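# Push the utility cart into the yellow taped bay

## Task

Get the utility cart parked inside the yellow bay so that each of its four wheels sits fully within the taped outline and none rests on the tape. Whatever load the cart carries must stay on it and must not overhang its edges. The robot must not tip over or finish leaning, or the task fails. The cart must stay in the bay without the robot holding it there; if it only stays because the robot holds it, the task is not done.

## Robot and tools

ROBOT. A Hello Robot Stretch 4, about 1.6 m tall, with one arm. It has an omni-wheel base whose rim lies within 0.23 m of the base origin, a lift that slides up a mast, and a telescoping arm that reaches forward. The arm ends in a three-joint wrist (yaw, pitch, roll) and a two-finger gripper. Occasionally a loose object may get a brief external nudge.

FRAMES. The base frame sits on the floor under the base centre, with x forward, y left and z up. hand_pose is reported in this frame for the point between the fingers, 0.015 m short of the tips, and its printed value may be a little off. The odometry frame is the base frame as it was when the scene began. base_odometry heading runs from -3.142 to 3.142, positive to the left. It counts wheel rotation, so wheel slip shows up as false travel.

execute_actions. The argument "actions" is a list holding one action or nothing. An empty list just reports state and images. An action may contain "base", "joints" or both, plus optional "pace" and "contact_limits". Alternatively it contains only {"end_of_arm": "enable_torque"}, which revives wrist or gripper motors that have shut off. All motions in an action start at once.
- "base" takes exactly one key, and each is a relative move from where the base last reported itself. translate_m is straight travel in metres, positive forward, from -2 to 2. strafe_m is sideways travel in metres, positive left, from -2 to 2. rotate_rad is a turn in place in radians, positive counter-clockwise seen from above, from -3.2 to 3.2.
- "joints" is one object keyed by joint name, and each value is an absolute target. lift_m is 0 to 1.2 m. arm_m is 0 to 0.55 m of extension. wrist_yaw_rad is -1.134 to 4.276, where 0 points forward, positive turns left and 3.14 means folded back. wrist_pitch_rad is -1.117 to 4.259, where 0 is level and 1.57 points down. wrist_roll_rad is -1.117 to 4.259, and positive rolls clockwise as seen from behind. gripper_m is the finger gap, 0 to 0.08 m.
- A joint target outside its range is clipped and the result says so. Any other bad value or unknown key rejects the whole call, and nothing moves.
- "pace" is "slow", "default", "fast" or "max". The base then drives at up to 0.1/0.3/0.4/0.6 m/s and turns at 1/2/3/4 rad/s. With the lift above 0.2 m these speeds are reduced further.
- "contact_limits" takes only arm_m, from 0 (gentlest) to 0.75 (firmest), default 0.5. It sets how much force the arm may use before it halts.
- "cameras" lists head_camera, head_left_camera, head_right_camera, wrist_camera or "all". Leaving it out or sending null means all cameras, and [] means no images.
A joint or the base that you omit from an action may keep pushing toward its earlier target. Once any call in a reply reports a stop, the remaining execute_actions, wait and finished_scene calls in that reply are skipped.

Other tools. wait(seconds 0 to 10) lets the scene run without new commands and returns state and images. zoom_image(camera, region [x0,y0,x1,y1], at most 504x504 pixels) enlarges part of the latest full image. read_manual returns only licence text. finished_scene(scene) closes the current scene, passed by its number, for good, and reports success. Call it only once the cart will stay put by itself.

Usual order. First unfold the wrist, for example with lift_m 0.4 and wrist_yaw_rad 0 in one action. Locate the cart and the bay with the head cameras. Position the base and push or pull the cart using the base and arm. Then back away so that the robot no longer touches the cart, and check the wheels against the tape before finishing.

RESULTS. base_status and joint_status report how each motion ended:
- "done": finished; for the base this means the wheels turned the commanded amount, even if they slipped.
- "off_target": the motion stopped short and may still be pushing.
- "contact_stop_at_<key>": the motion met resistance, and that lift, arm or wheel set goes limp. A limp lift can sag, and limp wheels can roll.
- "limit_stop_at_tilt": the robot leans more than 6 degrees and the lift, arm and wheels are limp.
- "limit_stop_at_own_body": self-collision; move the joint away from the body.
- "torque_fault": a wrist or gripper motor is limp until you send enable_torque.
on_its_own lists things you did not command; there, "held at" gives a held target, not the current position. lidar_m gives 12 distances in metres, one per 30-degree sector, counter-clockwise from straight ahead (4th left, 7th behind, 10th right). "-" means nothing was seen or something is closer than 0.25 m. The lidar misses glass, thin legs and much of the area behind the robot. wrist_depth_mm is a 7x7 grid of depths in millimetres, 100 to 2000. If turned_by_wheels and turned_by_imu differ by more than about 0.1 rad, there was a collision or slip. base_tilt is in degrees, with forward and right positive. motor_effort is a percentage, with the peak shown in brackets; the wheel motors read positive when pushing the base to turn right.

AVOID. Do not ram the cart or push hard for long, especially with the gripper high or a high contact limit, since this can tip the robot. Do not drive or turn with over 1 kg held and arm_m above 0.2. Do not press the gripper into things, because the wrist motors fault. Keep the cart's load from sliding off or hanging over its edges, and do not leave the robot holding the cart at the end.

Each tool is called after ">>>" in YAML: its name, and indented under it one key for each argument.

## Session

>>> execute_actions:
  actions: []

Scene clock: 0.00 s.
base_odometry: x=+0.000 y=+0.000 heading=+0.000 (m, m, rad; odometry frame)
turned_by_wheels: +0.000 (rad since the last result)
turned_by_imu: +0.000 (rad since the last result)
base_tilt: forward=+0.6 right=+0.3 (deg)
lidar_m: 2.20 1.31 1.49 1.66 0.87 0.82 0.89 1.25 2.16 2.28 1.11 1.11
base_status: not commanded
joint_positions: lift_m=+0.241 arm_m=-0.002 wrist_yaw_rad=+3.066 wrist_pitch_rad=-0.009 wrist_roll_rad=-0.019 gripper_m=+0.040
joint_status: not commanded
motor_effort: lift_m=+19 arm_m=+0 wrist_yaw_rad=-1 wrist_pitch_rad=-9 wrist_roll_rad=-1 gripper_m=+0 wheel_0=+0 wheel_1=+0 wheel_2=+0 (%)
hand_pose: x=-0.0361 y=+0.1033 z=+0.4209 quat_wxyz=(+0.038, +0.004, -0.009, +0.999) (m; base frame)
wrist_depth_mm: 142 145 - 1098 1042 1060 1025 / 108 145 1397 1397 1618 1537 1366 / 109 144 1537 1921 1708 1576 1430 / 122 145 1661 1863 1708 1499 1430 / - - - 1983 1708 1576 1464 / 1808 1708 1537 1618 1430 1499 1366 / 1138 1160 109 1138 120 - 991
pictures: head_camera, head_left_camera, head_right_camera, wrist_camera
Images, in order (width x height): head_camera 420x560, head_left_camera 420x672, head_right_camera 420x672, wrist_camera 616x392.

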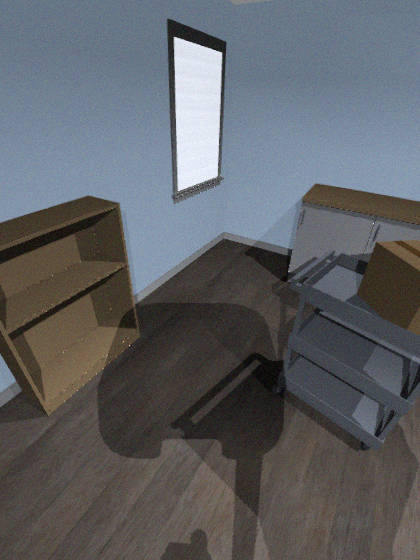

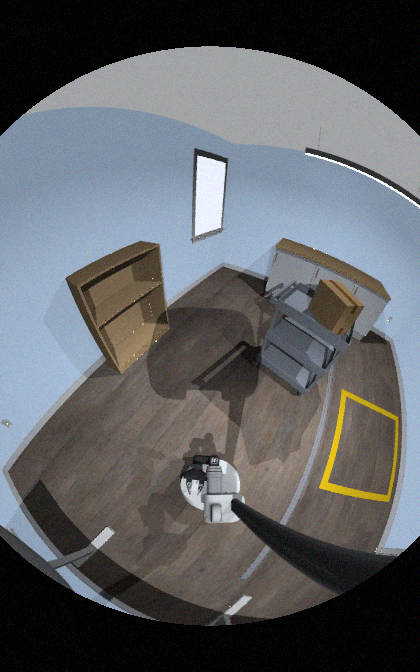

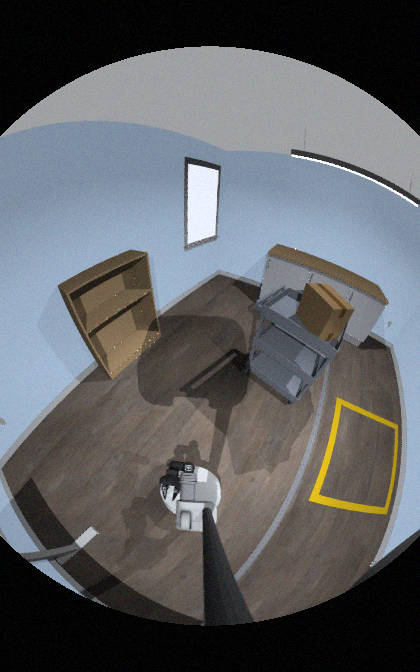

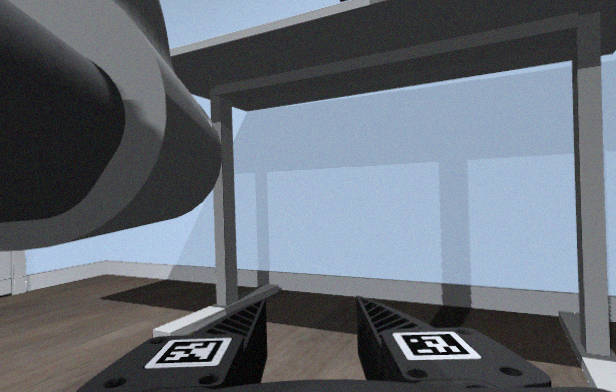

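>>> execute_actions:
  actions:
    - {"base":{"rotate_rad":-1.1},"pace":"fast"}

>>> zoom_image:
  camera: "head_camera"
  region: [0,200,420,560]

Scene clock: 4.13 s.
base_odometry: x=+0.000 y=+0.000 heading=-1.100 (m, m, rad; odometry frame)
turned_by_wheels: -1.100 (rad since the last result)
turned_by_imu: -1.090 (rad since the last result)
base_tilt: forward=+0.5 right=+0.4 (deg)
lidar_m: 1.10 1.10 2.32 1.33 1.31 1.63 0.87 0.82 0.87 1.22 2.17 2.24
base_status: done
joint_positions: lift_m=+0.241 arm_m=-0.002 wrist_yaw_rad=+3.065 wrist_pitch_rad=-0.009 wrist_roll_rad=-0.019 gripper_m=+0.040
joint_status: not commanded
motor_effort: lift_m=+19(19) arm_m=+0(0) wrist_yaw_rad=-1(1) wrist_pitch_rad=-8(9) wrist_roll_rad=-1(1) gripper_m=-1(0) wheel_0=-2(6) wheel_1=-2(5) wheel_2=-2(9) (%)
hand_pose: x=-0.0360 y=+0.1033 z=+0.4209 quat_wxyz=(+0.038, +0.004, -0.009, +0.999) (m; base frame)
wrist_depth_mm: 142 145 1921 - - 1661 1366 / 108 144 1983 - - 1661 1430 / 109 144 1921 - - 1661 1397 / 122 145 1983 - - 1661 1397 / 1397 1618 1921 - - 1661 1397 / 1430 1576 1618 1708 1430 1618 1366 / 1182 1138 109 1138 120 - 1078
pictures: head_camera, head_left_camera, head_right_camera, wrist_camera
Images, in order (width x height): head_camera 420x560, head_left_camera 420x672, head_right_camera 420x672, wrist_camera 616x392.

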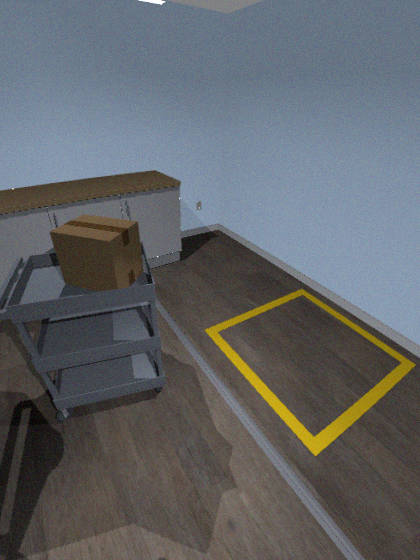

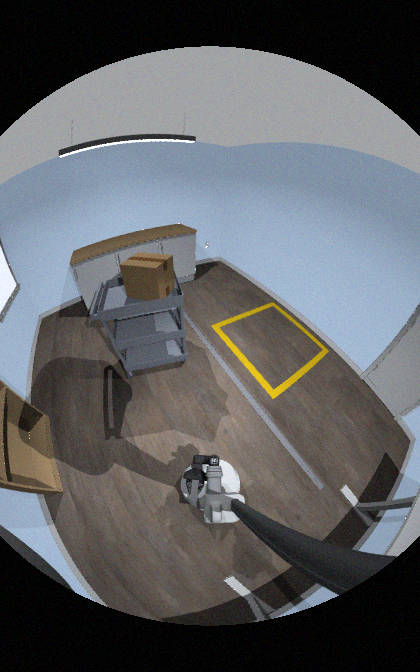

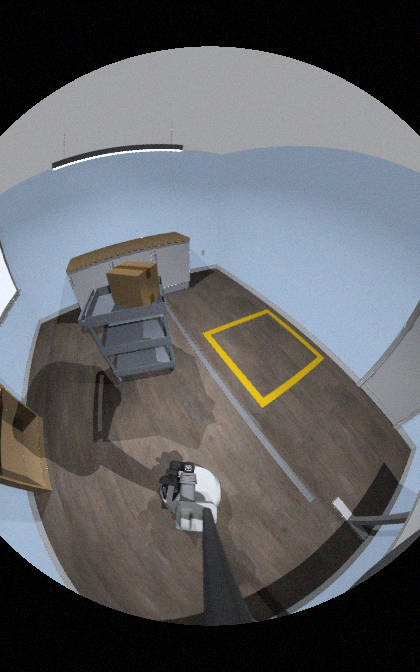

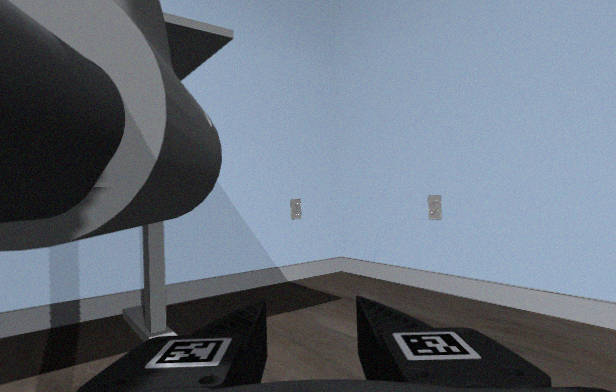

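Region (0, 200, 420, 560) of head_camera's 420x560 image, scaled by 1.200, with more detail than that image has; it fills the top 432 rows of this view, and the rest is white.

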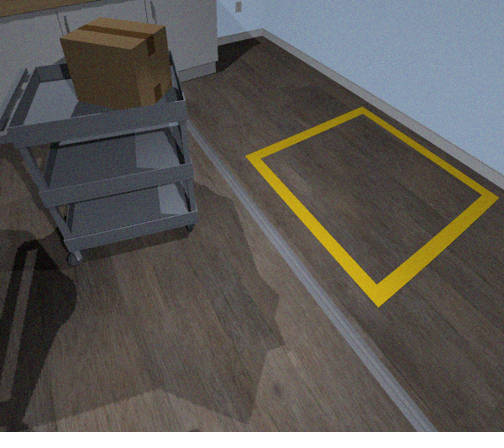

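>>> execute_actions:
  actions:
    - {"base":{"rotate_rad":-1.01},"pace":"fast"}
  cameras: ["head_camera"]

>>> execute_actions:
  actions:
    - {"base":{"translate_m":-0.88},"pace":"max"}
  cameras: ["head_left_camera"]

>>> execute_actions:
  actions:
    - {"base":{"strafe_m":1.6},"joints":{"lift_m":0.7},"pace":"fast"}

Scene clock: 18.53 s.
base_odometry: x=+0.000 y=+0.000 heading=-2.110 (m, m, rad; odometry frame)
turned_by_wheels: -1.010 (rad since the last result)
turned_by_imu: -1.000 (rad since the last result)
base_tilt: forward=+0.5 right=+0.3 (deg)
lidar_m: 2.16 2.25 1.12 1.12 2.22 1.35 1.44 1.67 0.88 0.83 0.88 1.23
base_status: done
joint_positions: lift_m=+0.241 arm_m=-0.002 wrist_yaw_rad=+3.065 wrist_pitch_rad=-0.009 wrist_roll_rad=-0.019 gripper_m=+0.040
joint_status: not commanded
motor_effort: lift_m=+19(19) arm_m=+0(0) wrist_yaw_rad=+0(1) wrist_pitch_rad=-10(8) wrist_roll_rad=+0(0) gripper_m=+0(0) wheel_0=+0(7) wheel_1=+0(9) wheel_2=+0(10) (%)
hand_pose: x=-0.0360 y=+0.1034 z=+0.4209 quat_wxyz=(+0.038, +0.004, -0.009, +0.999) (m; base frame)
wrist_depth_mm: 142 145 1661 1708 1756 1808 1808 / 108 144 1708 1808 1661 1756 1863 / 109 144 1708 1756 1661 1708 1863 / 122 145 1708 1708 1808 1756 1863 / 1661 1661 1661 1661 1661 1708 1863 / 1661 1661 1661 1661 1464 1464 1537 / 1138 1160 109 1118 120 - 1042
pictures: head_camera
Images, in order (width x height): head_camera 420x560.

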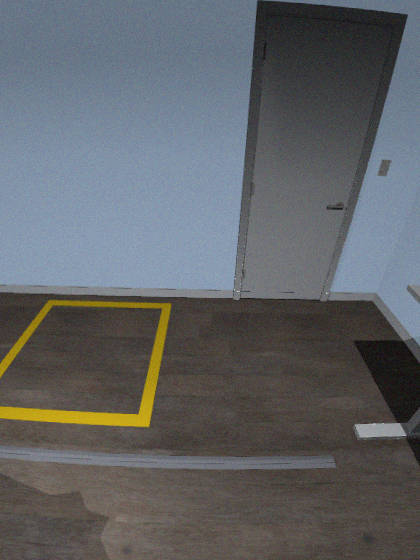

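Scene clock: 21.60 s.
base_odometry: x=+0.452 y=+0.755 heading=-2.110 (m, m, rad; odometry frame)
turned_by_wheels: +0.000 (rad since the last result)
turned_by_imu: +0.000 (rad since the last result)
base_tilt: forward=+0.5 right=+0.3 (deg)
lidar_m: 3.03 1.57 1.39 2.51 0.57 0.52 0.69 0.75 1.03 1.35 0.91 1.21
base_status: done
joint_positions: lift_m=+0.241 arm_m=-0.002 wrist_yaw_rad=+3.065 wrist_pitch_rad=-0.009 wrist_roll_rad=-0.019 gripper_m=+0.040
joint_status: not commanded
motor_effort: lift_m=+19(19) arm_m=+0(0) wrist_yaw_rad=-1(1) wrist_pitch_rad=-9(9) wrist_roll_rad=+2(1) gripper_m=-1(0) wheel_0=+1(8) wheel_1=+1(6) wheel_2=-1(12) (%)
hand_pose: x=-0.0360 y=+0.1033 z=+0.4209 quat_wxyz=(+0.038, +0.004, -0.009, +0.999) (m; base frame)
wrist_depth_mm: 142 145 820 842 854 609 820 / 107 144 820 842 854 603 683 / 110 144 820 831 854 831 831 / 122 145 820 842 854 809 831 / 788 809 820 831 854 621 820 / 788 809 831 831 691 634 842 / 788 798 109 831 120 - 831
pictures: head_left_camera
Images, in order (width x height): head_left_camera 420x672.

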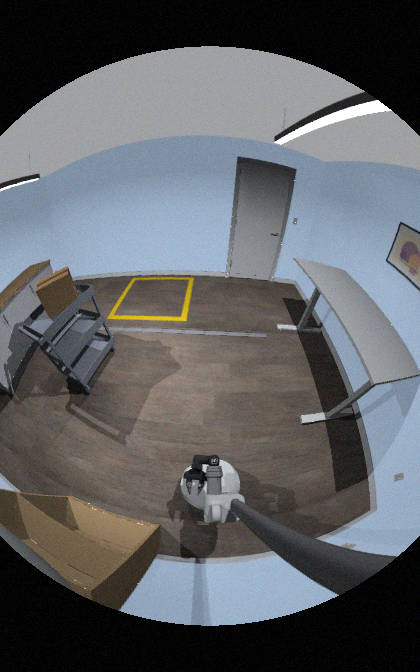

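Scene clock: 26.83 s.
base_odometry: x=+1.825 y=-0.067 heading=-2.110 (m, m, rad; odometry frame)
turned_by_wheels: +0.000 (rad since the last result)
turned_by_imu: +0.000 (rad since the last result)
base_tilt: forward=+0.5 right=+0.3 (deg)
lidar_m: 0.71 1.29 0.98 1.51 0.94 0.71 0.66 0.61 0.57 2.48 2.55 0.71
base_status: done
joint_positions: lift_m=+0.700 arm_m=-0.002 wrist_yaw_rad=+3.066 wrist_pitch_rad=-0.009 wrist_roll_rad=-0.019 gripper_m=+0.040
joint_status: all done
motor_effort: lift_m=+22(22) arm_m=+0(0) wrist_yaw_rad=-1(1) wrist_pitch_rad=-10(10) wrist_roll_rad=+0(1) gripper_m=+0(0) wheel_0=+0(10) wheel_1=-1(9) wheel_2=-1(4) (%)
hand_pose: x=-0.0360 y=+0.1033 z=+0.8800 quat_wxyz=(+0.038, +0.004, -0.009, +0.999) (m; base frame)
wrist_depth_mm: 142 145 809 809 842 842 866 / 107 144 798 809 831 842 854 / 109 144 798 820 820 854 854 / 122 145 809 809 820 854 854 / 768 788 788 820 842 831 842 / 778 788 788 809 820 842 866 / 778 788 109 809 120 - 866
pictures: head_camera, head_left_camera, head_right_camera, wrist_camera
Images, in order (width x height): head_camera 420x560, head_left_camera 420x672, head_right_camera 420x672, wrist_camera 616x392.

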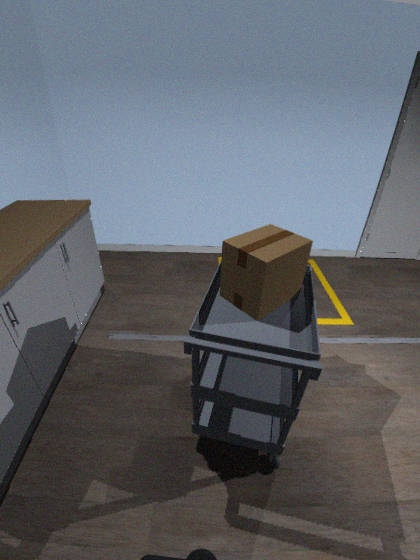

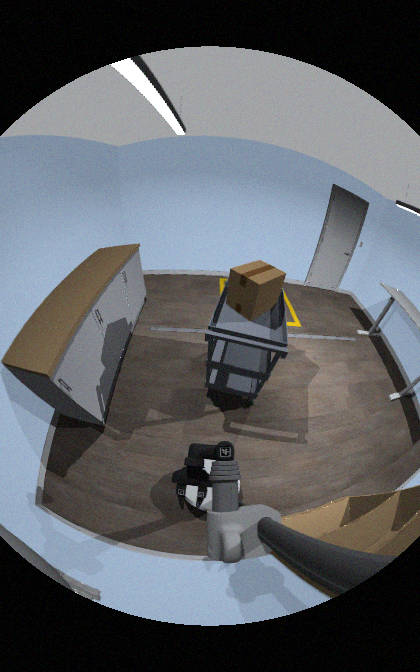

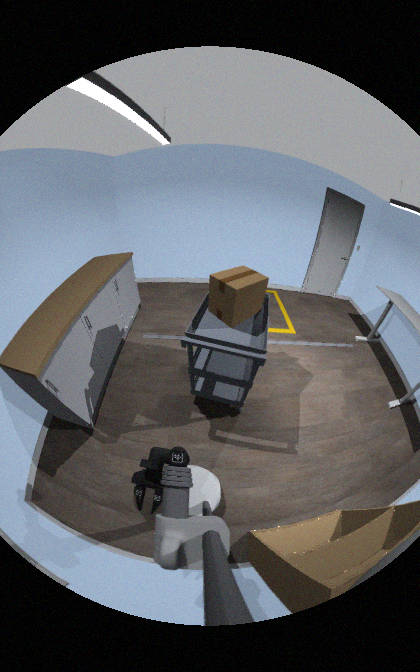

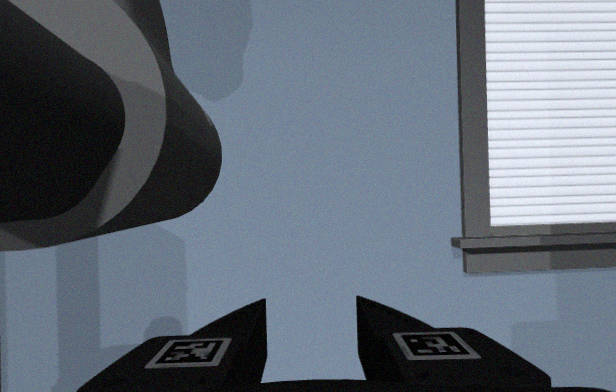

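>>> execute_actions:
  actions:
    - {"base":{"rotate_rad":-0.27},"joints":{"lift_m":0.64,"wrist_yaw_rad":0,"wrist_roll_rad":1.57,"gripper_m":0.08},"pace":"fast"}
  cameras: []

>>> execute_actions:
  actions:
    - {"base":{"strafe_m":0.16},"joints":{"arm_m":0.1},"pace":"fast"}

Scene clock: 34.20 s.
base_odometry: x=+1.825 y=-0.067 heading=-2.381 (m, m, rad; odometry frame)
turned_by_wheels: -0.270 (rad since the last result)
turned_by_imu: -0.269 (rad since the last result)
base_tilt: forward=+0.5 right=+0.3 (deg)
lidar_m: 0.71 0.74 1.03 0.97 1.28 0.79 0.67 0.66 0.55 0.79 2.50 2.92
base_status: done
joint_positions: lift_m=+0.640 arm_m=-0.002 wrist_yaw_rad=+0.000 wrist_pitch_rad=-0.009 wrist_roll_rad=+1.570 gripper_m=+0.080
joint_status: all done
motor_effort: lift_m=+17(19) arm_m=+0(0) wrist_yaw_rad=-3(9) wrist_pitch_rad=-8(8) wrist_roll_rad=+1(3) gripper_m=+1(1) wheel_0=-1(5) wheel_1=+0(7) wheel_2=+0(6) (%)
hand_pose: x=+0.3821 y=-0.0873 z=+0.8204 quat_wxyz=(+0.707, +0.707, -0.003, +0.003) (m; base frame)
wrist_depth_mm: - - - - - 1708 1160 / - - - - - 1708 1138 / - - - - - 1708 1160 / - - - 559 1138 569 842 / - - 866 554 - 750 878 / - - 768 554 1182 559 878 / - 107 820 559 - 105 -
pictures: none
No camera images: the call's "cameras" was empty. Leave "cameras" out to get every camera's image.

Scene clock: 35.67 s.
base_odometry: x=+1.935 y=-0.183 heading=-2.380 (m, m, rad; odometry frame)
turned_by_wheels: +0.000 (rad since the last result)
turned_by_imu: +0.000 (rad since the last result)
base_tilt: forward=+0.6 right=+0.3 (deg)
lidar_m: 0.71 1.53 0.83 0.80 1.40 0.79 0.72 0.72 0.71 0.82 2.63 0.73
base_status: done
joint_positions: lift_m=+0.640 arm_m=+0.099 wrist_yaw_rad=+0.000 wrist_pitch_rad=-0.009 wrist_roll_rad=+1.570 gripper_m=+0.080
joint_status: all done
motor_effort: lift_m=+17(17) arm_m=+7(8) wrist_yaw_rad=-3(0) wrist_pitch_rad=-9(11) wrist_roll_rad=+0(0) gripper_m=+1(1) wheel_0=+1(11) wheel_1=-1(11) wheel_2=+0(2) (%)
hand_pose: x=+0.4823 y=-0.0874 z=+0.8203 quat_wxyz=(+0.707, +0.707, -0.003, +0.003) (m; base frame)
wrist_depth_mm: - - - 466 - 1464 459 / - - - 459 - 661 462 / - - - 459 1078 732 462 / - - 699 455 - 732 459 / - - 699 455 - 741 455 / - - 750 455 1042 661 459 / - 107 - 452 - 105 -
pictures: head_camera, head_left_camera, head_right_camera, wrist_camera
Images, in order (width x height): head_camera 420x560, head_left_camera 420x672, head_right_camera 420x672, wrist_camera 616x392.

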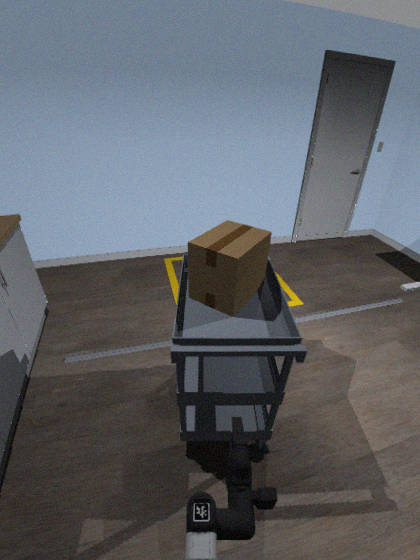

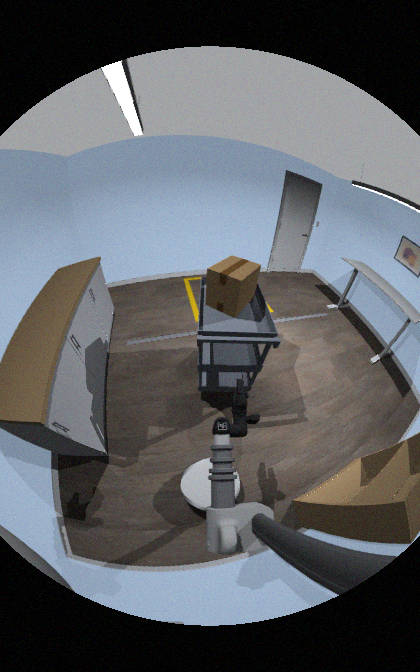

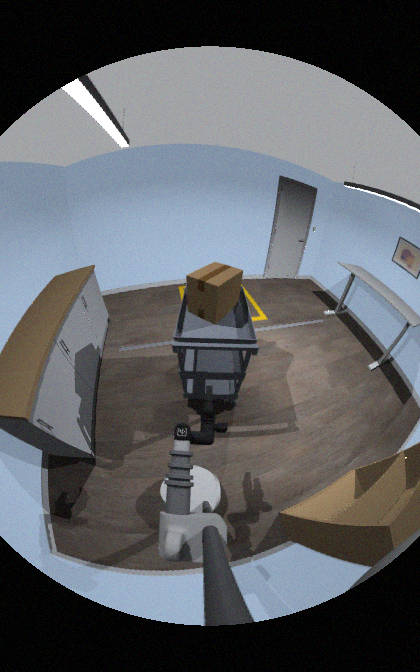

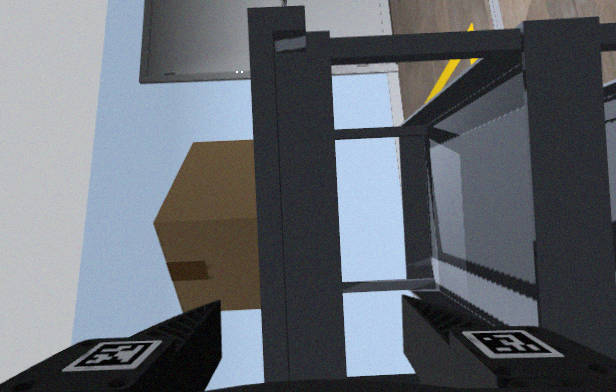

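>>> execute_actions:
  actions:
    - {"base":{"translate_m":0.19},"joints":{"lift_m":0.678}}
  cameras: ["wrist_camera","head_camera"]

Scene clock: 40.53 s.
base_odometry: x=+1.798 y=-0.314 heading=-2.380 (m, m, rad; odometry frame)
turned_by_wheels: +0.000 (rad since the last result)
turned_by_imu: -0.002 (rad since the last result)
base_tilt: forward=+0.6 right=+0.3 (deg)
lidar_m: 0.53 1.61 0.89 0.80 1.44 1.00 0.90 0.90 0.80 1.25 2.53 0.55
base_status: done
joint_positions: lift_m=+0.678 arm_m=+0.099 wrist_yaw_rad=+0.000 wrist_pitch_rad=-0.009 wrist_roll_rad=+1.570 gripper_m=+0.080
joint_status: all done
motor_effort: lift_m=+22(24) arm_m=+7(7) wrist_yaw_rad=-2(3) wrist_pitch_rad=-9(8) wrist_roll_rad=+0(0) gripper_m=+1(1) wheel_0=+1(5) wheel_1=+1(5) wheel_2=+0(9) (%)
hand_pose: x=+0.4823 y=-0.0874 z=+0.8579 quat_wxyz=(+0.707, +0.707, -0.003, +0.003) (m; base frame)
wrist_depth_mm: - - - 267 268 1756 504 / - - - 206 267 750 559 / - - 654 205 265 809 554 / - - 508 204 265 809 559 / - 500 488 263 264 820 564 / - - 525 264 263 741 574 / - 107 585 202 262 105 -
pictures: head_camera, wrist_camera
Images, in order (width x height): head_camera 420x560, wrist_camera 616x392.

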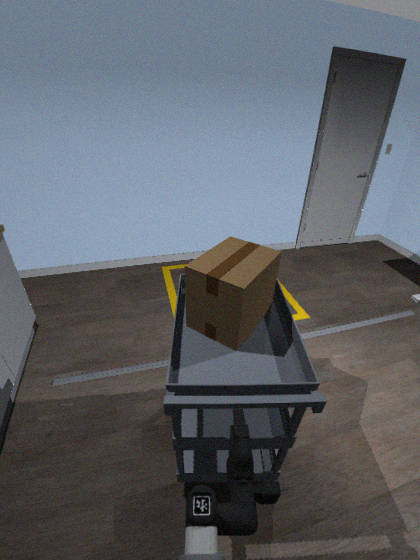

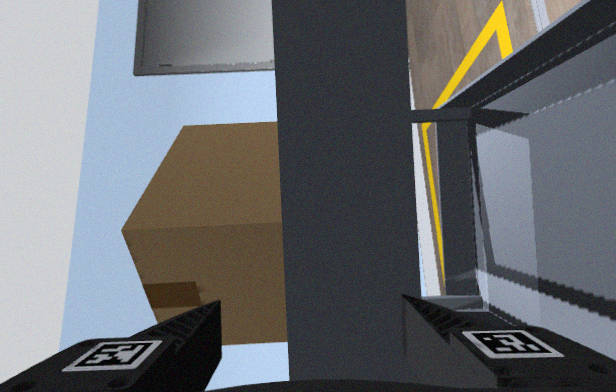

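>>> execute_actions:
  actions:
    - {"joints":{"arm_m":0.185,"gripper_m":0.055,"wrist_roll_rad":1.53}}
  cameras: ["wrist_camera"]

>>> execute_actions:
  actions:
    - {"joints":{"gripper_m":0.0}}
  cameras: ["wrist_camera"]

>>> execute_actions:
  actions:
    - {"base":{"translate_m":0.2},"pace":"slow"}

Scene clock: 46.13 s.
base_odometry: x=+1.798 y=-0.314 heading=-2.380 (m, m, rad; odometry frame)
turned_by_wheels: +0.000 (rad since the last result)
turned_by_imu: -0.001 (rad since the last result)
base_tilt: forward=+0.5 right=+0.4 (deg)
lidar_m: 0.52 1.58 0.91 0.78 1.43 1.02 0.91 0.91 0.81 1.24 2.55 0.55
base_status: not commanded
joint_positions: lift_m=+0.678 arm_m=+0.184 wrist_yaw_rad=+0.000 wrist_pitch_rad=-0.009 wrist_roll_rad=+1.531 gripper_m=+0.055
joint_status: all done
motor_effort: lift_m=+22(22) arm_m=+7(8) wrist_yaw_rad=-2(1) wrist_pitch_rad=-9(10) wrist_roll_rad=-1(6) gripper_m=-2(1) wheel_0=+1(1) wheel_1=+1(1) wheel_2=+0(0) (%)
hand_pose: x=+0.5673 y=-0.0874 z=+0.8579 quat_wxyz=(+0.721, +0.693, -0.003, +0.003) (m; base frame)
wrist_depth_mm: - - - 120 181 1576 831 / - - - 120 181 668 549 / - - 535 119 180 715 564 / - 418 418 119 179 676 564 / - 392 389 119 178 683 564 / - 445 418 118 178 683 569 / - 110 131 118 149 - 535
pictures: wrist_camera
Images, in order (width x height): wrist_camera 616x392.

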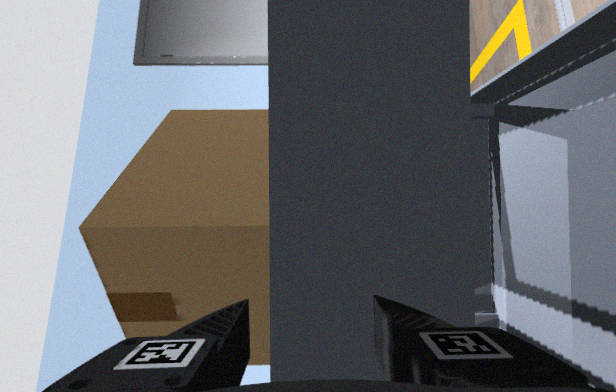

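Scene clock: 47.17 s.
base_odometry: x=+1.798 y=-0.314 heading=-2.380 (m, m, rad; odometry frame)
turned_by_wheels: +0.000 (rad since the last result)
turned_by_imu: +0.000 (rad since the last result)
base_tilt: forward=+0.5 right=+0.2 (deg)
lidar_m: 0.52 1.59 0.91 0.79 1.43 0.99 0.91 0.91 0.80 1.22 2.55 0.55
base_status: not commanded
joint_positions: lift_m=+0.678 arm_m=+0.184 wrist_yaw_rad=+0.000 wrist_pitch_rad=-0.011 wrist_roll_rad=+1.534 gripper_m=+0.023
joint_status: gripper_m off_target (ended at +0.023, target +0.000)
on_its_own: gripper_m is held at +0.018, not at your +0.000, by its contact guard: the fingers met something
motor_effort: lift_m=+21(22) arm_m=+7(7) wrist_yaw_rad=-1(1) wrist_pitch_rad=-4(9) wrist_roll_rad=-13(17) gripper_m=-45(68) wheel_0=+1(1) wheel_1=+1(1) wheel_2=+0(0) (%)
hand_pose: x=+0.5673 y=-0.0874 z=+0.8584 quat_wxyz=(+0.720, +0.694, -0.004, +0.004) (m; base frame)
wrist_depth_mm: - - - 120 181 1618 831 / - - - 119 181 654 544 / - - 535 120 180 668 564 / - 421 421 119 180 676 564 / - 392 392 119 179 676 569 / - 449 430 118 178 691 559 / - - 105 118 104 634 544
pictures: wrist_camera
Images, in order (width x height): wrist_camera 616x392.

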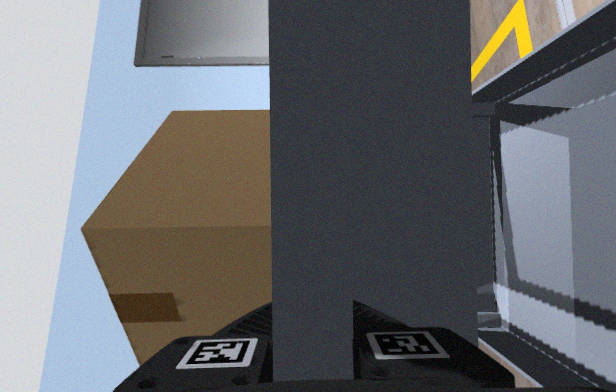

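Scene clock: 50.43 s.
base_odometry: x=+1.653 y=-0.452 heading=-2.380 (m, m, rad; odometry frame)
turned_by_wheels: +0.000 (rad since the last result)
turned_by_imu: +0.000 (rad since the last result)
base_tilt: forward=+0.4 right=+0.3 (deg)
lidar_m: 0.51 1.70 0.98 0.80 0.83 1.24 1.09 0.97 0.94 2.28 2.48 0.55
base_status: done
joint_positions: lift_m=+0.678 arm_m=+0.184 wrist_yaw_rad=-0.001 wrist_pitch_rad=-0.011 wrist_roll_rad=+1.533 gripper_m=+0.023
joint_status: not commanded
on_its_own: gripper_m is held at +0.018, not at your +0.000, by its contact guard: the fingers met something
motor_effort: lift_m=+21(21) arm_m=+7(7) wrist_yaw_rad=+1(18) wrist_pitch_rad=-3(5) wrist_roll_rad=-11(11) gripper_m=-44(45) wheel_0=+4(8) wheel_1=+1(7) wheel_2=-1(12) (%)
hand_pose: x=+0.5672 y=-0.0876 z=+0.8585 quat_wxyz=(+0.720, +0.694, -0.004, +0.004) (m; base frame)
wrist_depth_mm: - - - 121 182 1618 1160 / - - - 120 180 640 549 / - - 535 119 180 668 564 / - 421 418 119 179 691 564 / - 387 389 119 179 691 569 / - 445 427 118 178 691 569 / - - 106 118 104 640 554
pictures: head_camera, head_left_camera, head_right_camera, wrist_camera
Images, in order (width x height): head_camera 420x560, head_left_camera 420x672, head_right_camera 420x672, wrist_camera 616x392.

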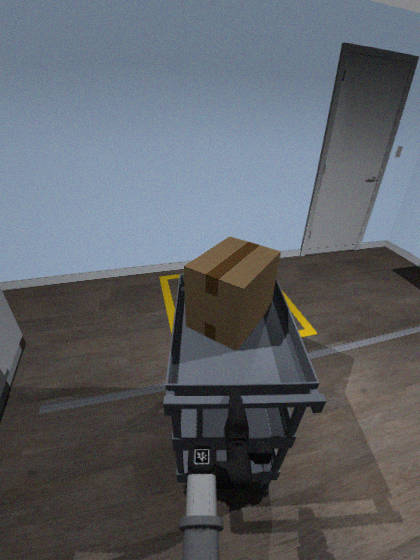

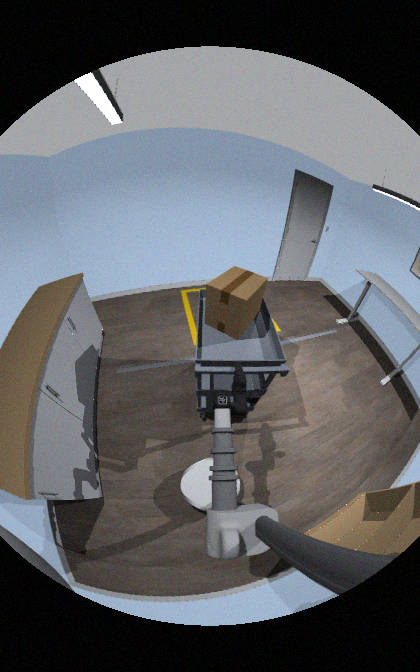

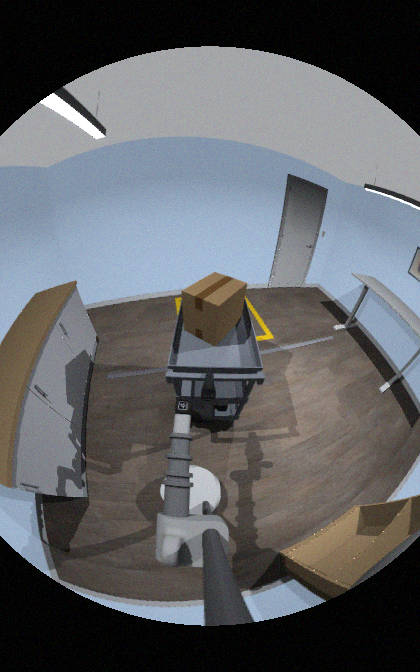

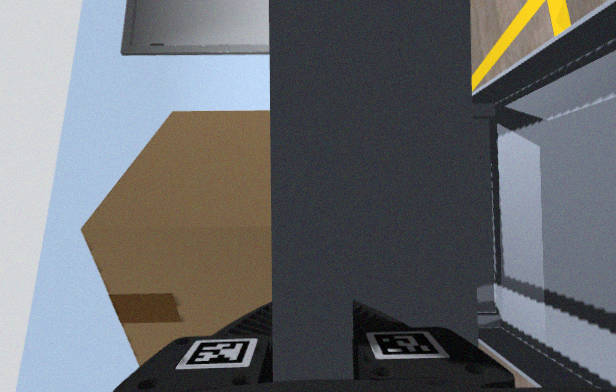

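>>> execute_actions:
  actions:
    - {"base":{"translate_m":0.35},"joints":{"gripper_m":0.0195,"wrist_roll_rad":1.54},"pace":"slow"}

Scene clock: 59.37 s.
torque_fault: wrist_pitch_rad switched itself off since the last result.
base_odometry: x=+1.494 y=-0.485 heading=-2.351 (m, m, rad; odometry frame)
turned_by_wheels: +0.029 (rad since the last result)
turned_by_imu: -0.316 (rad since the last result)
base_tilt: forward=+0.5 right=+0.3 (deg)
lidar_m: 0.41 0.47 1.61 1.08 1.01 1.73 1.26 1.20 0.92 1.24 2.28 0.70
base_status: translate_m limit_stop_at_tilt (by the wheels' count: +0.141 of +0.350)
joint_positions: lift_m=+0.676 arm_m=+0.177 wrist_yaw_rad=+0.001 wrist_pitch_rad=-0.015 wrist_roll_rad=+1.541 gripper_m=+0.023
joint_status: gripper_m off_target (ended at +0.023, target +0.019); the others done
on_its_own: the wheels are slack since a limit_stop_at_tilt; lift_m is slack since a limit_stop_at_tilt; arm_m is slack since a limit_stop_at_tilt (your +0.185 is given up); wrist_pitch_rad is off since a torque_fault, until you send "end_of_arm": "enable_torque"
motor_effort: lift_m=+19(28) arm_m=+0(11) wrist_yaw_rad=-4(86) wrist_pitch_rad=-1(100) wrist_roll_rad=-3(12) gripper_m=-30(44) wheel_0=+0(8) wheel_1=+0(17) wheel_2=+0(28) (%)
hand_pose: x=+0.5609 y=-0.0872 z=+0.8575 quat_wxyz=(+0.717, +0.697, -0.005, +0.005) (m; base frame)
wrist_depth_mm: - - - - - 1863 1255 / - - - - - 1863 1229 / - - - 342 373 375 375 / - - - 300 329 1863 1281 / - - - 200 266 1921 517 / - - - 166 233 1921 554 / - - 105 148 103 699 574
pictures: head_camera, head_left_camera, head_right_camera, wrist_camera
Images, in order (width x height): head_camera 420x560, head_left_camera 420x672, head_right_camera 420x672, wrist_camera 616x392.

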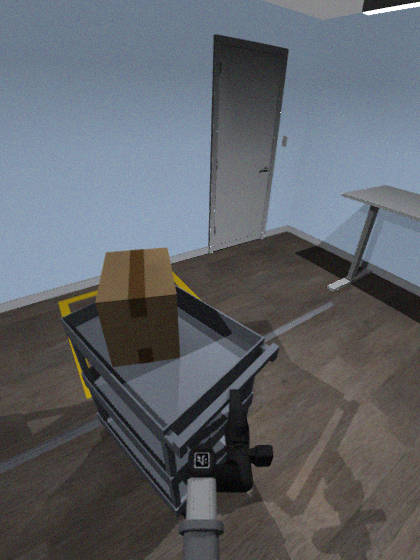

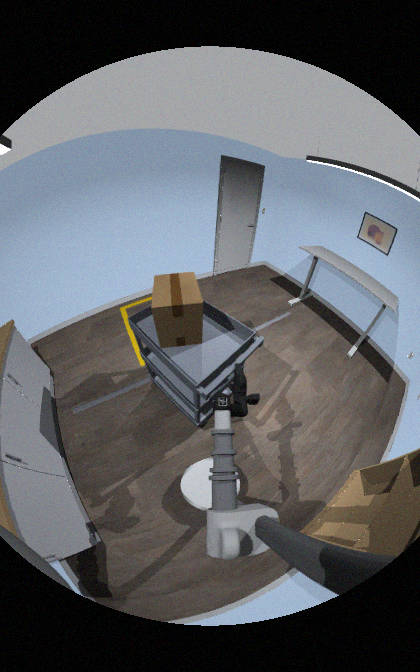

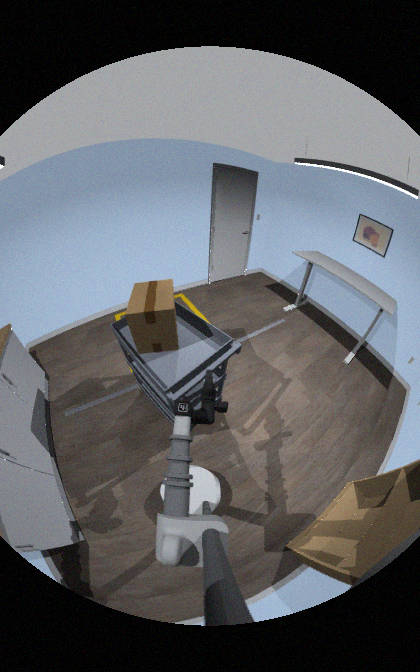

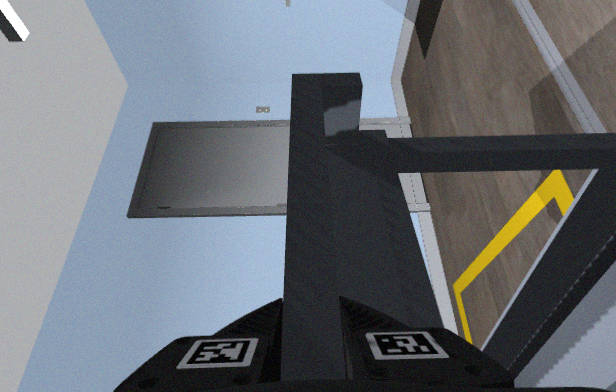

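>>> execute_actions:
  actions:
    - {"end_of_arm":"enable_torque"}
  cameras: []

>>> execute_actions:
  actions:
    - {"joints":{"gripper_m":0.07,"lift_m":0.678}}
  cameras: []

>>> execute_actions:
  actions:
    - {"base":{"translate_m":-0.2},"joints":{"arm_m":0.0}}
  cameras: []

>>> execute_actions:
  actions:
    - {"base":{"rotate_rad":0.55},"joints":{"lift_m":0.1,"wrist_roll_rad":0,"wrist_yaw_rad":-0.2,"wrist_pitch_rad":0.25},"pace":"fast"}

Scene clock: 71.80 s.
base_odometry: x=+1.494 y=-0.485 heading=-2.351 (m, m, rad; odometry frame)
turned_by_wheels: +0.000 (rad since the last result)
turned_by_imu: -0.001 (rad since the last result)
base_tilt: forward=+0.5 right=+0.3 (deg)
lidar_m: 0.44 0.49 1.60 1.08 1.02 1.73 1.27 1.20 0.96 1.22 2.26 0.68
base_status: not commanded
joint_positions: lift_m=+0.676 arm_m=+0.177 wrist_yaw_rad=+0.001 wrist_pitch_rad=-0.015 wrist_roll_rad=+1.541 gripper_m=+0.023
joint_status: not commanded
end_of_arm: enable_torque: each motor that was off is on again
on_its_own: the wheels are slack since a limit_stop_at_tilt; lift_m is slack since a limit_stop_at_tilt; arm_m is slack since a limit_stop_at_tilt (your +0.185 is given up)
motor_effort: lift_m=+19(19) arm_m=+0(0) wrist_yaw_rad=-3(4) wrist_pitch_rad=-1(1) wrist_roll_rad=-3(3) gripper_m=-30(30) wheel_0=+0(0) wheel_1=+0(0) wheel_2=+0(0) (%)
hand_pose: x=+0.5609 y=-0.0872 z=+0.8575 quat_wxyz=(+0.717, +0.697, -0.005, +0.005) (m; base frame)
wrist_depth_mm: - - - - - 1808 1229 / - - - - - 1863 1205 / - - - 342 370 373 375 / - - - 300 330 1808 1281 / - - - 200 265 1921 517 / - - - 167 233 1863 559 / - - 105 148 104 699 580
pictures: none
No camera images: the call's "cameras" was empty. Leave "cameras" out to get every camera's image.

Scene clock: 72.90 s.
base_odometry: x=+1.494 y=-0.485 heading=-2.351 (m, m, rad; odometry frame)
turned_by_wheels: +0.000 (rad since the last result)
turned_by_imu: +0.000 (rad since the last result)
base_tilt: forward=+0.5 right=+0.3 (deg)
lidar_m: 0.41 0.53 1.58 1.09 1.03 1.73 1.26 1.18 0.92 1.22 2.27 0.67
base_status: not commanded
joint_positions: lift_m=+0.678 arm_m=+0.177 wrist_yaw_rad=+0.000 wrist_pitch_rad=-0.012 wrist_roll_rad=+1.541 gripper_m=+0.070
joint_status: all done
on_its_own: the wheels are slack since a limit_stop_at_tilt; arm_m is slack since a limit_stop_at_tilt (your +0.185 is given up)
motor_effort: lift_m=+22(24) arm_m=+0(0) wrist_yaw_rad=-2(4) wrist_pitch_rad=-8(7) wrist_roll_rad=-1(4) gripper_m=+1(30) wheel_0=+0(0) wheel_1=+0(0) wheel_2=+0(0) (%)
hand_pose: x=+0.5609 y=-0.0873 z=+0.8586 quat_wxyz=(+0.718, +0.696, -0.004, +0.004) (m; base frame)
wrist_depth_mm: - - - - - 1863 1205 / - - - - - 1808 1229 / - - - 343 368 377 377 / - - - 298 332 1808 1255 / - - - 202 273 1863 512 / - - - 171 229 1756 559 / - 107 143 152 182 103 -
pictures: none
No camera images: the call's "cameras" was empty. Leave "cameras" out to get every camera's image.

Scene clock: 74.97 s.
base_odometry: x=+1.635 y=-0.343 heading=-2.351 (m, m, rad; odometry frame)
turned_by_wheels: +0.000 (rad since the last result)
turned_by_imu: -0.001 (rad since the last result)
base_tilt: forward=+0.5 right=+0.3 (deg)
lidar_m: 0.62 0.77 1.41 0.97 0.92 1.53 1.08 1.03 0.82 0.99 2.41 0.98
base_status: done
joint_positions: lift_m=+0.678 arm_m=+0.001 wrist_yaw_rad=+0.000 wrist_pitch_rad=-0.012 wrist_roll_rad=+1.540 gripper_m=+0.070
joint_status: all done
motor_effort: lift_m=+22(22) arm_m=-7(7) wrist_yaw_rad=-1(3) wrist_pitch_rad=-10(10) wrist_roll_rad=+0(2) gripper_m=+1(1) wheel_0=+0(5) wheel_1=+1(7) wheel_2=-2(6) (%)
hand_pose: x=+0.3848 y=-0.0875 z=+0.8585 quat_wxyz=(+0.718, +0.696, -0.004, +0.004) (m; base frame)
wrist_depth_mm: - - - - - 1863 1229 / - - - - - 1983 1255 / - - - - - 1808 1205 / - - - 732 - 741 1182 / - - - 634 - 842 917 / - - - 554 1042 778 539 / - 107 144 484 307 103 -
pictures: none
No camera images: the call's "cameras" was empty. Leave "cameras" out to get every camera's image.

Scene clock: 77.50 s.
base_odometry: x=+1.635 y=-0.343 heading=-1.801 (m, m, rad; odometry frame)
turned_by_wheels: +0.550 (rad since the last result)
turned_by_imu: +0.543 (rad since the last result)
base_tilt: forward=+0.5 right=+0.3 (deg)
lidar_m: 0.82 1.37 0.98 0.91 1.43 1.08 1.00 0.81 1.02 2.38 0.92 0.62
base_status: done
joint_positions: lift_m=+0.100 arm_m=+0.001 wrist_yaw_rad=-0.200 wrist_pitch_rad=+0.253 wrist_roll_rad=+0.000 gripper_m=+0.070
joint_status: all done
motor_effort: lift_m=+16(23) arm_m=-7(7) wrist_yaw_rad=-3(7) wrist_pitch_rad=-9(8) wrist_roll_rad=-1(8) gripper_m=+1(1) wheel_0=+1(6) wheel_1=-1(6) wheel_2=+2(9) (%)
hand_pose: x=+0.3566 y=-0.1265 z=+0.2253 quat_wxyz=(+0.987, +0.013, +0.125, -0.099) (m; base frame)
wrist_depth_mm: - - - 866 691 - - / - - - - - - - / - - - 1060 854 842 676 / 1336 1281 1078 559 449 521 676 / 854 831 788 759 492 741 691 / 609 597 591 580 508 564 549 / 504 107 143 466 297 103 -
pictures: head_camera, head_left_camera, head_right_camera, wrist_camera
Images, in order (width x height): head_camera 420x560, head_left_camera 420x672, head_right_camera 420x672, wrist_camera 616x392.

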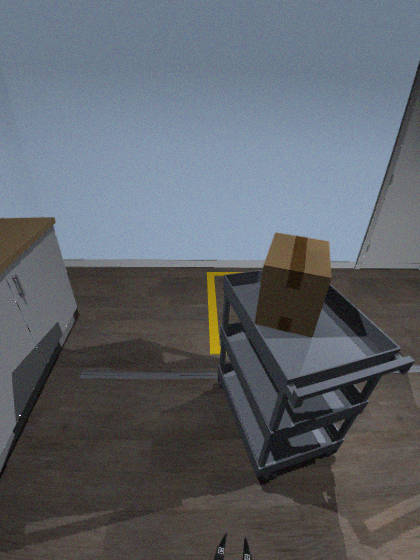

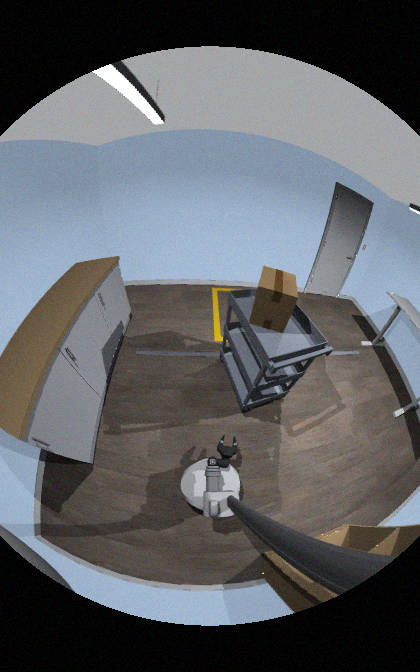

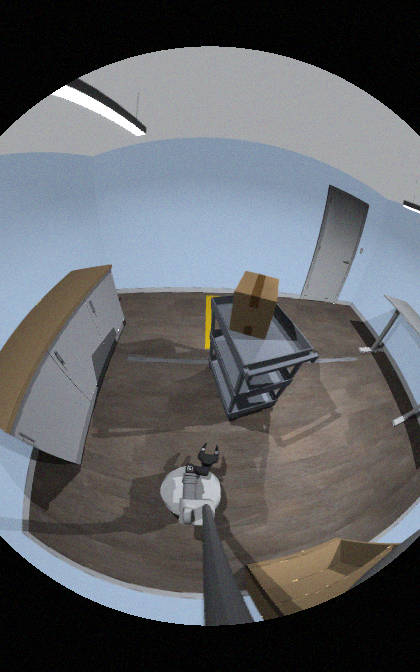

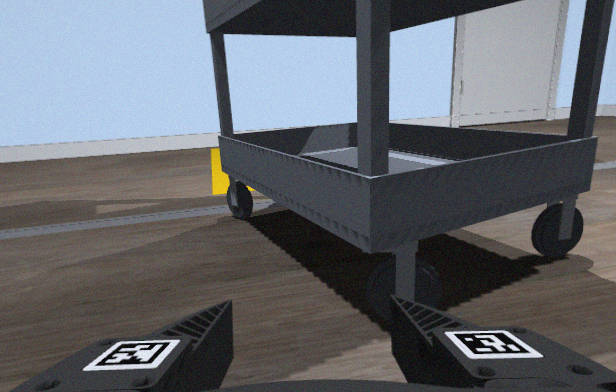

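>>> execute_actions:
  actions:
    - {"base":{"strafe_m":-0.34},"joints":{"lift_m":0.678,"wrist_roll_rad":1.54,"wrist_yaw_rad":0,"wrist_pitch_rad":-0.01,"gripper_m":0.07},"pace":"fast"}
  cameras: ["wrist_camera","head_camera"]

>>> execute_actions:
  actions:
    - {"joints":{"arm_m":0.19}}
  cameras: ["wrist_camera","head_camera"]

Scene clock: 89.17 s.
base_odometry: x=+1.304 y=-0.265 heading=-1.801 (m, m, rad; odometry frame)
turned_by_wheels: +0.000 (rad since the last result)
turned_by_imu: -0.002 (rad since the last result)
base_tilt: forward=+0.5 right=+0.2 (deg)
lidar_m: 0.56 1.89 1.33 1.25 1.44 1.08 0.70 0.73 1.02 2.06 2.12 0.65
base_status: done
joint_positions: lift_m=+0.678 arm_m=+0.001 wrist_yaw_rad=+0.000 wrist_pitch_rad=-0.007 wrist_roll_rad=+1.540 gripper_m=+0.070
joint_status: all done
motor_effort: lift_m=+21(23) arm_m=-7(7) wrist_yaw_rad=-1(4) wrist_pitch_rad=-10(18) wrist_roll_rad=+1(2) gripper_m=+1(1) wheel_0=-2(9) wheel_1=+1(11) wheel_2=+0(2) (%)
hand_pose: x=+0.3848 y=-0.0875 z=+0.8574 quat_wxyz=(+0.718, +0.696, -0.002, +0.002) (m; base frame)
wrist_depth_mm: - - - - - 1708 1118 / - - - 484 - 634 496 / - - - 466 - 768 473 / - - 917 445 1060 809 564 / - - 640 427 1078 809 564 / - - 661 404 410 759 574 / - 107 144 394 276 103 -
pictures: head_camera, wrist_camera
Images, in order (width x height): head_camera 420x560, wrist_camera 616x392.

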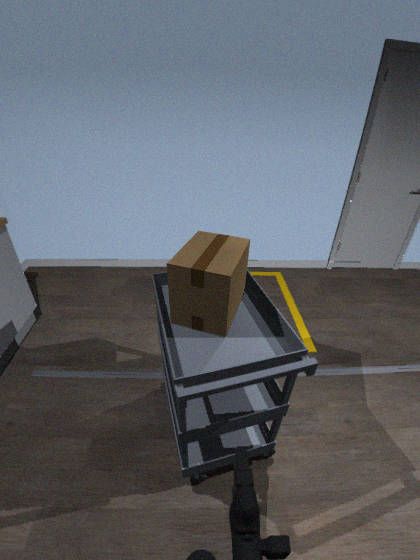

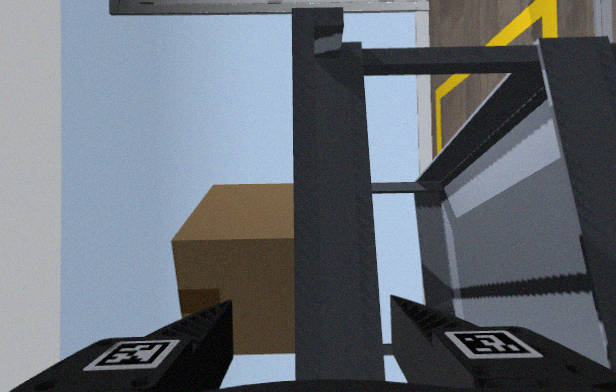

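Scene clock: 90.83 s.
base_odometry: x=+1.304 y=-0.265 heading=-1.801 (m, m, rad; odometry frame)
turned_by_wheels: +0.000 (rad since the last result)
turned_by_imu: -0.001 (rad since the last result)
base_tilt: forward=+0.6 right=+0.3 (deg)
lidar_m: 0.55 1.90 1.33 1.27 1.47 1.07 0.70 0.73 1.03 2.06 2.12 0.64
base_status: not commanded
joint_positions: lift_m=+0.678 arm_m=+0.189 wrist_yaw_rad=+0.000 wrist_pitch_rad=-0.007 wrist_roll_rad=+1.540 gripper_m=+0.070
joint_status: all done
motor_effort: lift_m=+22(22) arm_m=+7(12) wrist_yaw_rad=-2(1) wrist_pitch_rad=-9(11) wrist_roll_rad=+1(0) gripper_m=+1(0) wheel_0=-2(2) wheel_1=+1(1) wheel_2=+1(1) (%)
hand_pose: x=+0.5723 y=-0.0874 z=+0.8575 quat_wxyz=(+0.718, +0.696, -0.002, +0.002) (m; base frame)
wrist_depth_mm: - - - 224 300 1808 1229 / - - - 214 281 1756 512 / - - - 204 270 798 559 / - - 634 195 258 809 569 / - 473 445 187 246 809 559 / - 462 449 178 233 768 564 / - 107 144 171 191 103 -
pictures: head_camera, wrist_camera
Images, in order (width x height): head_camera 420x560, wrist_camera 616x392.

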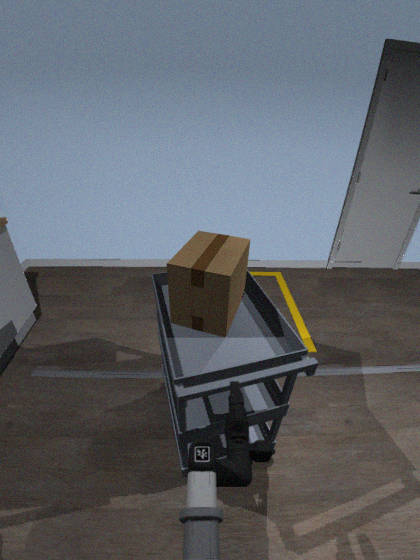

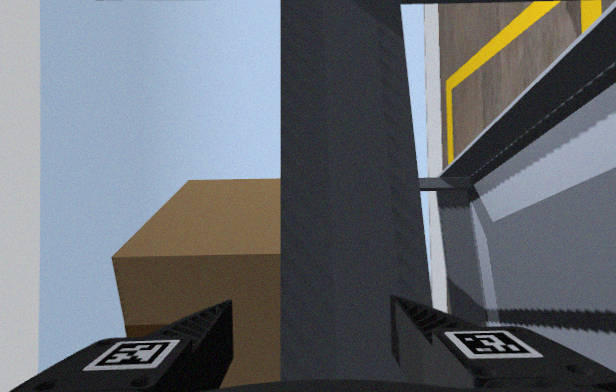

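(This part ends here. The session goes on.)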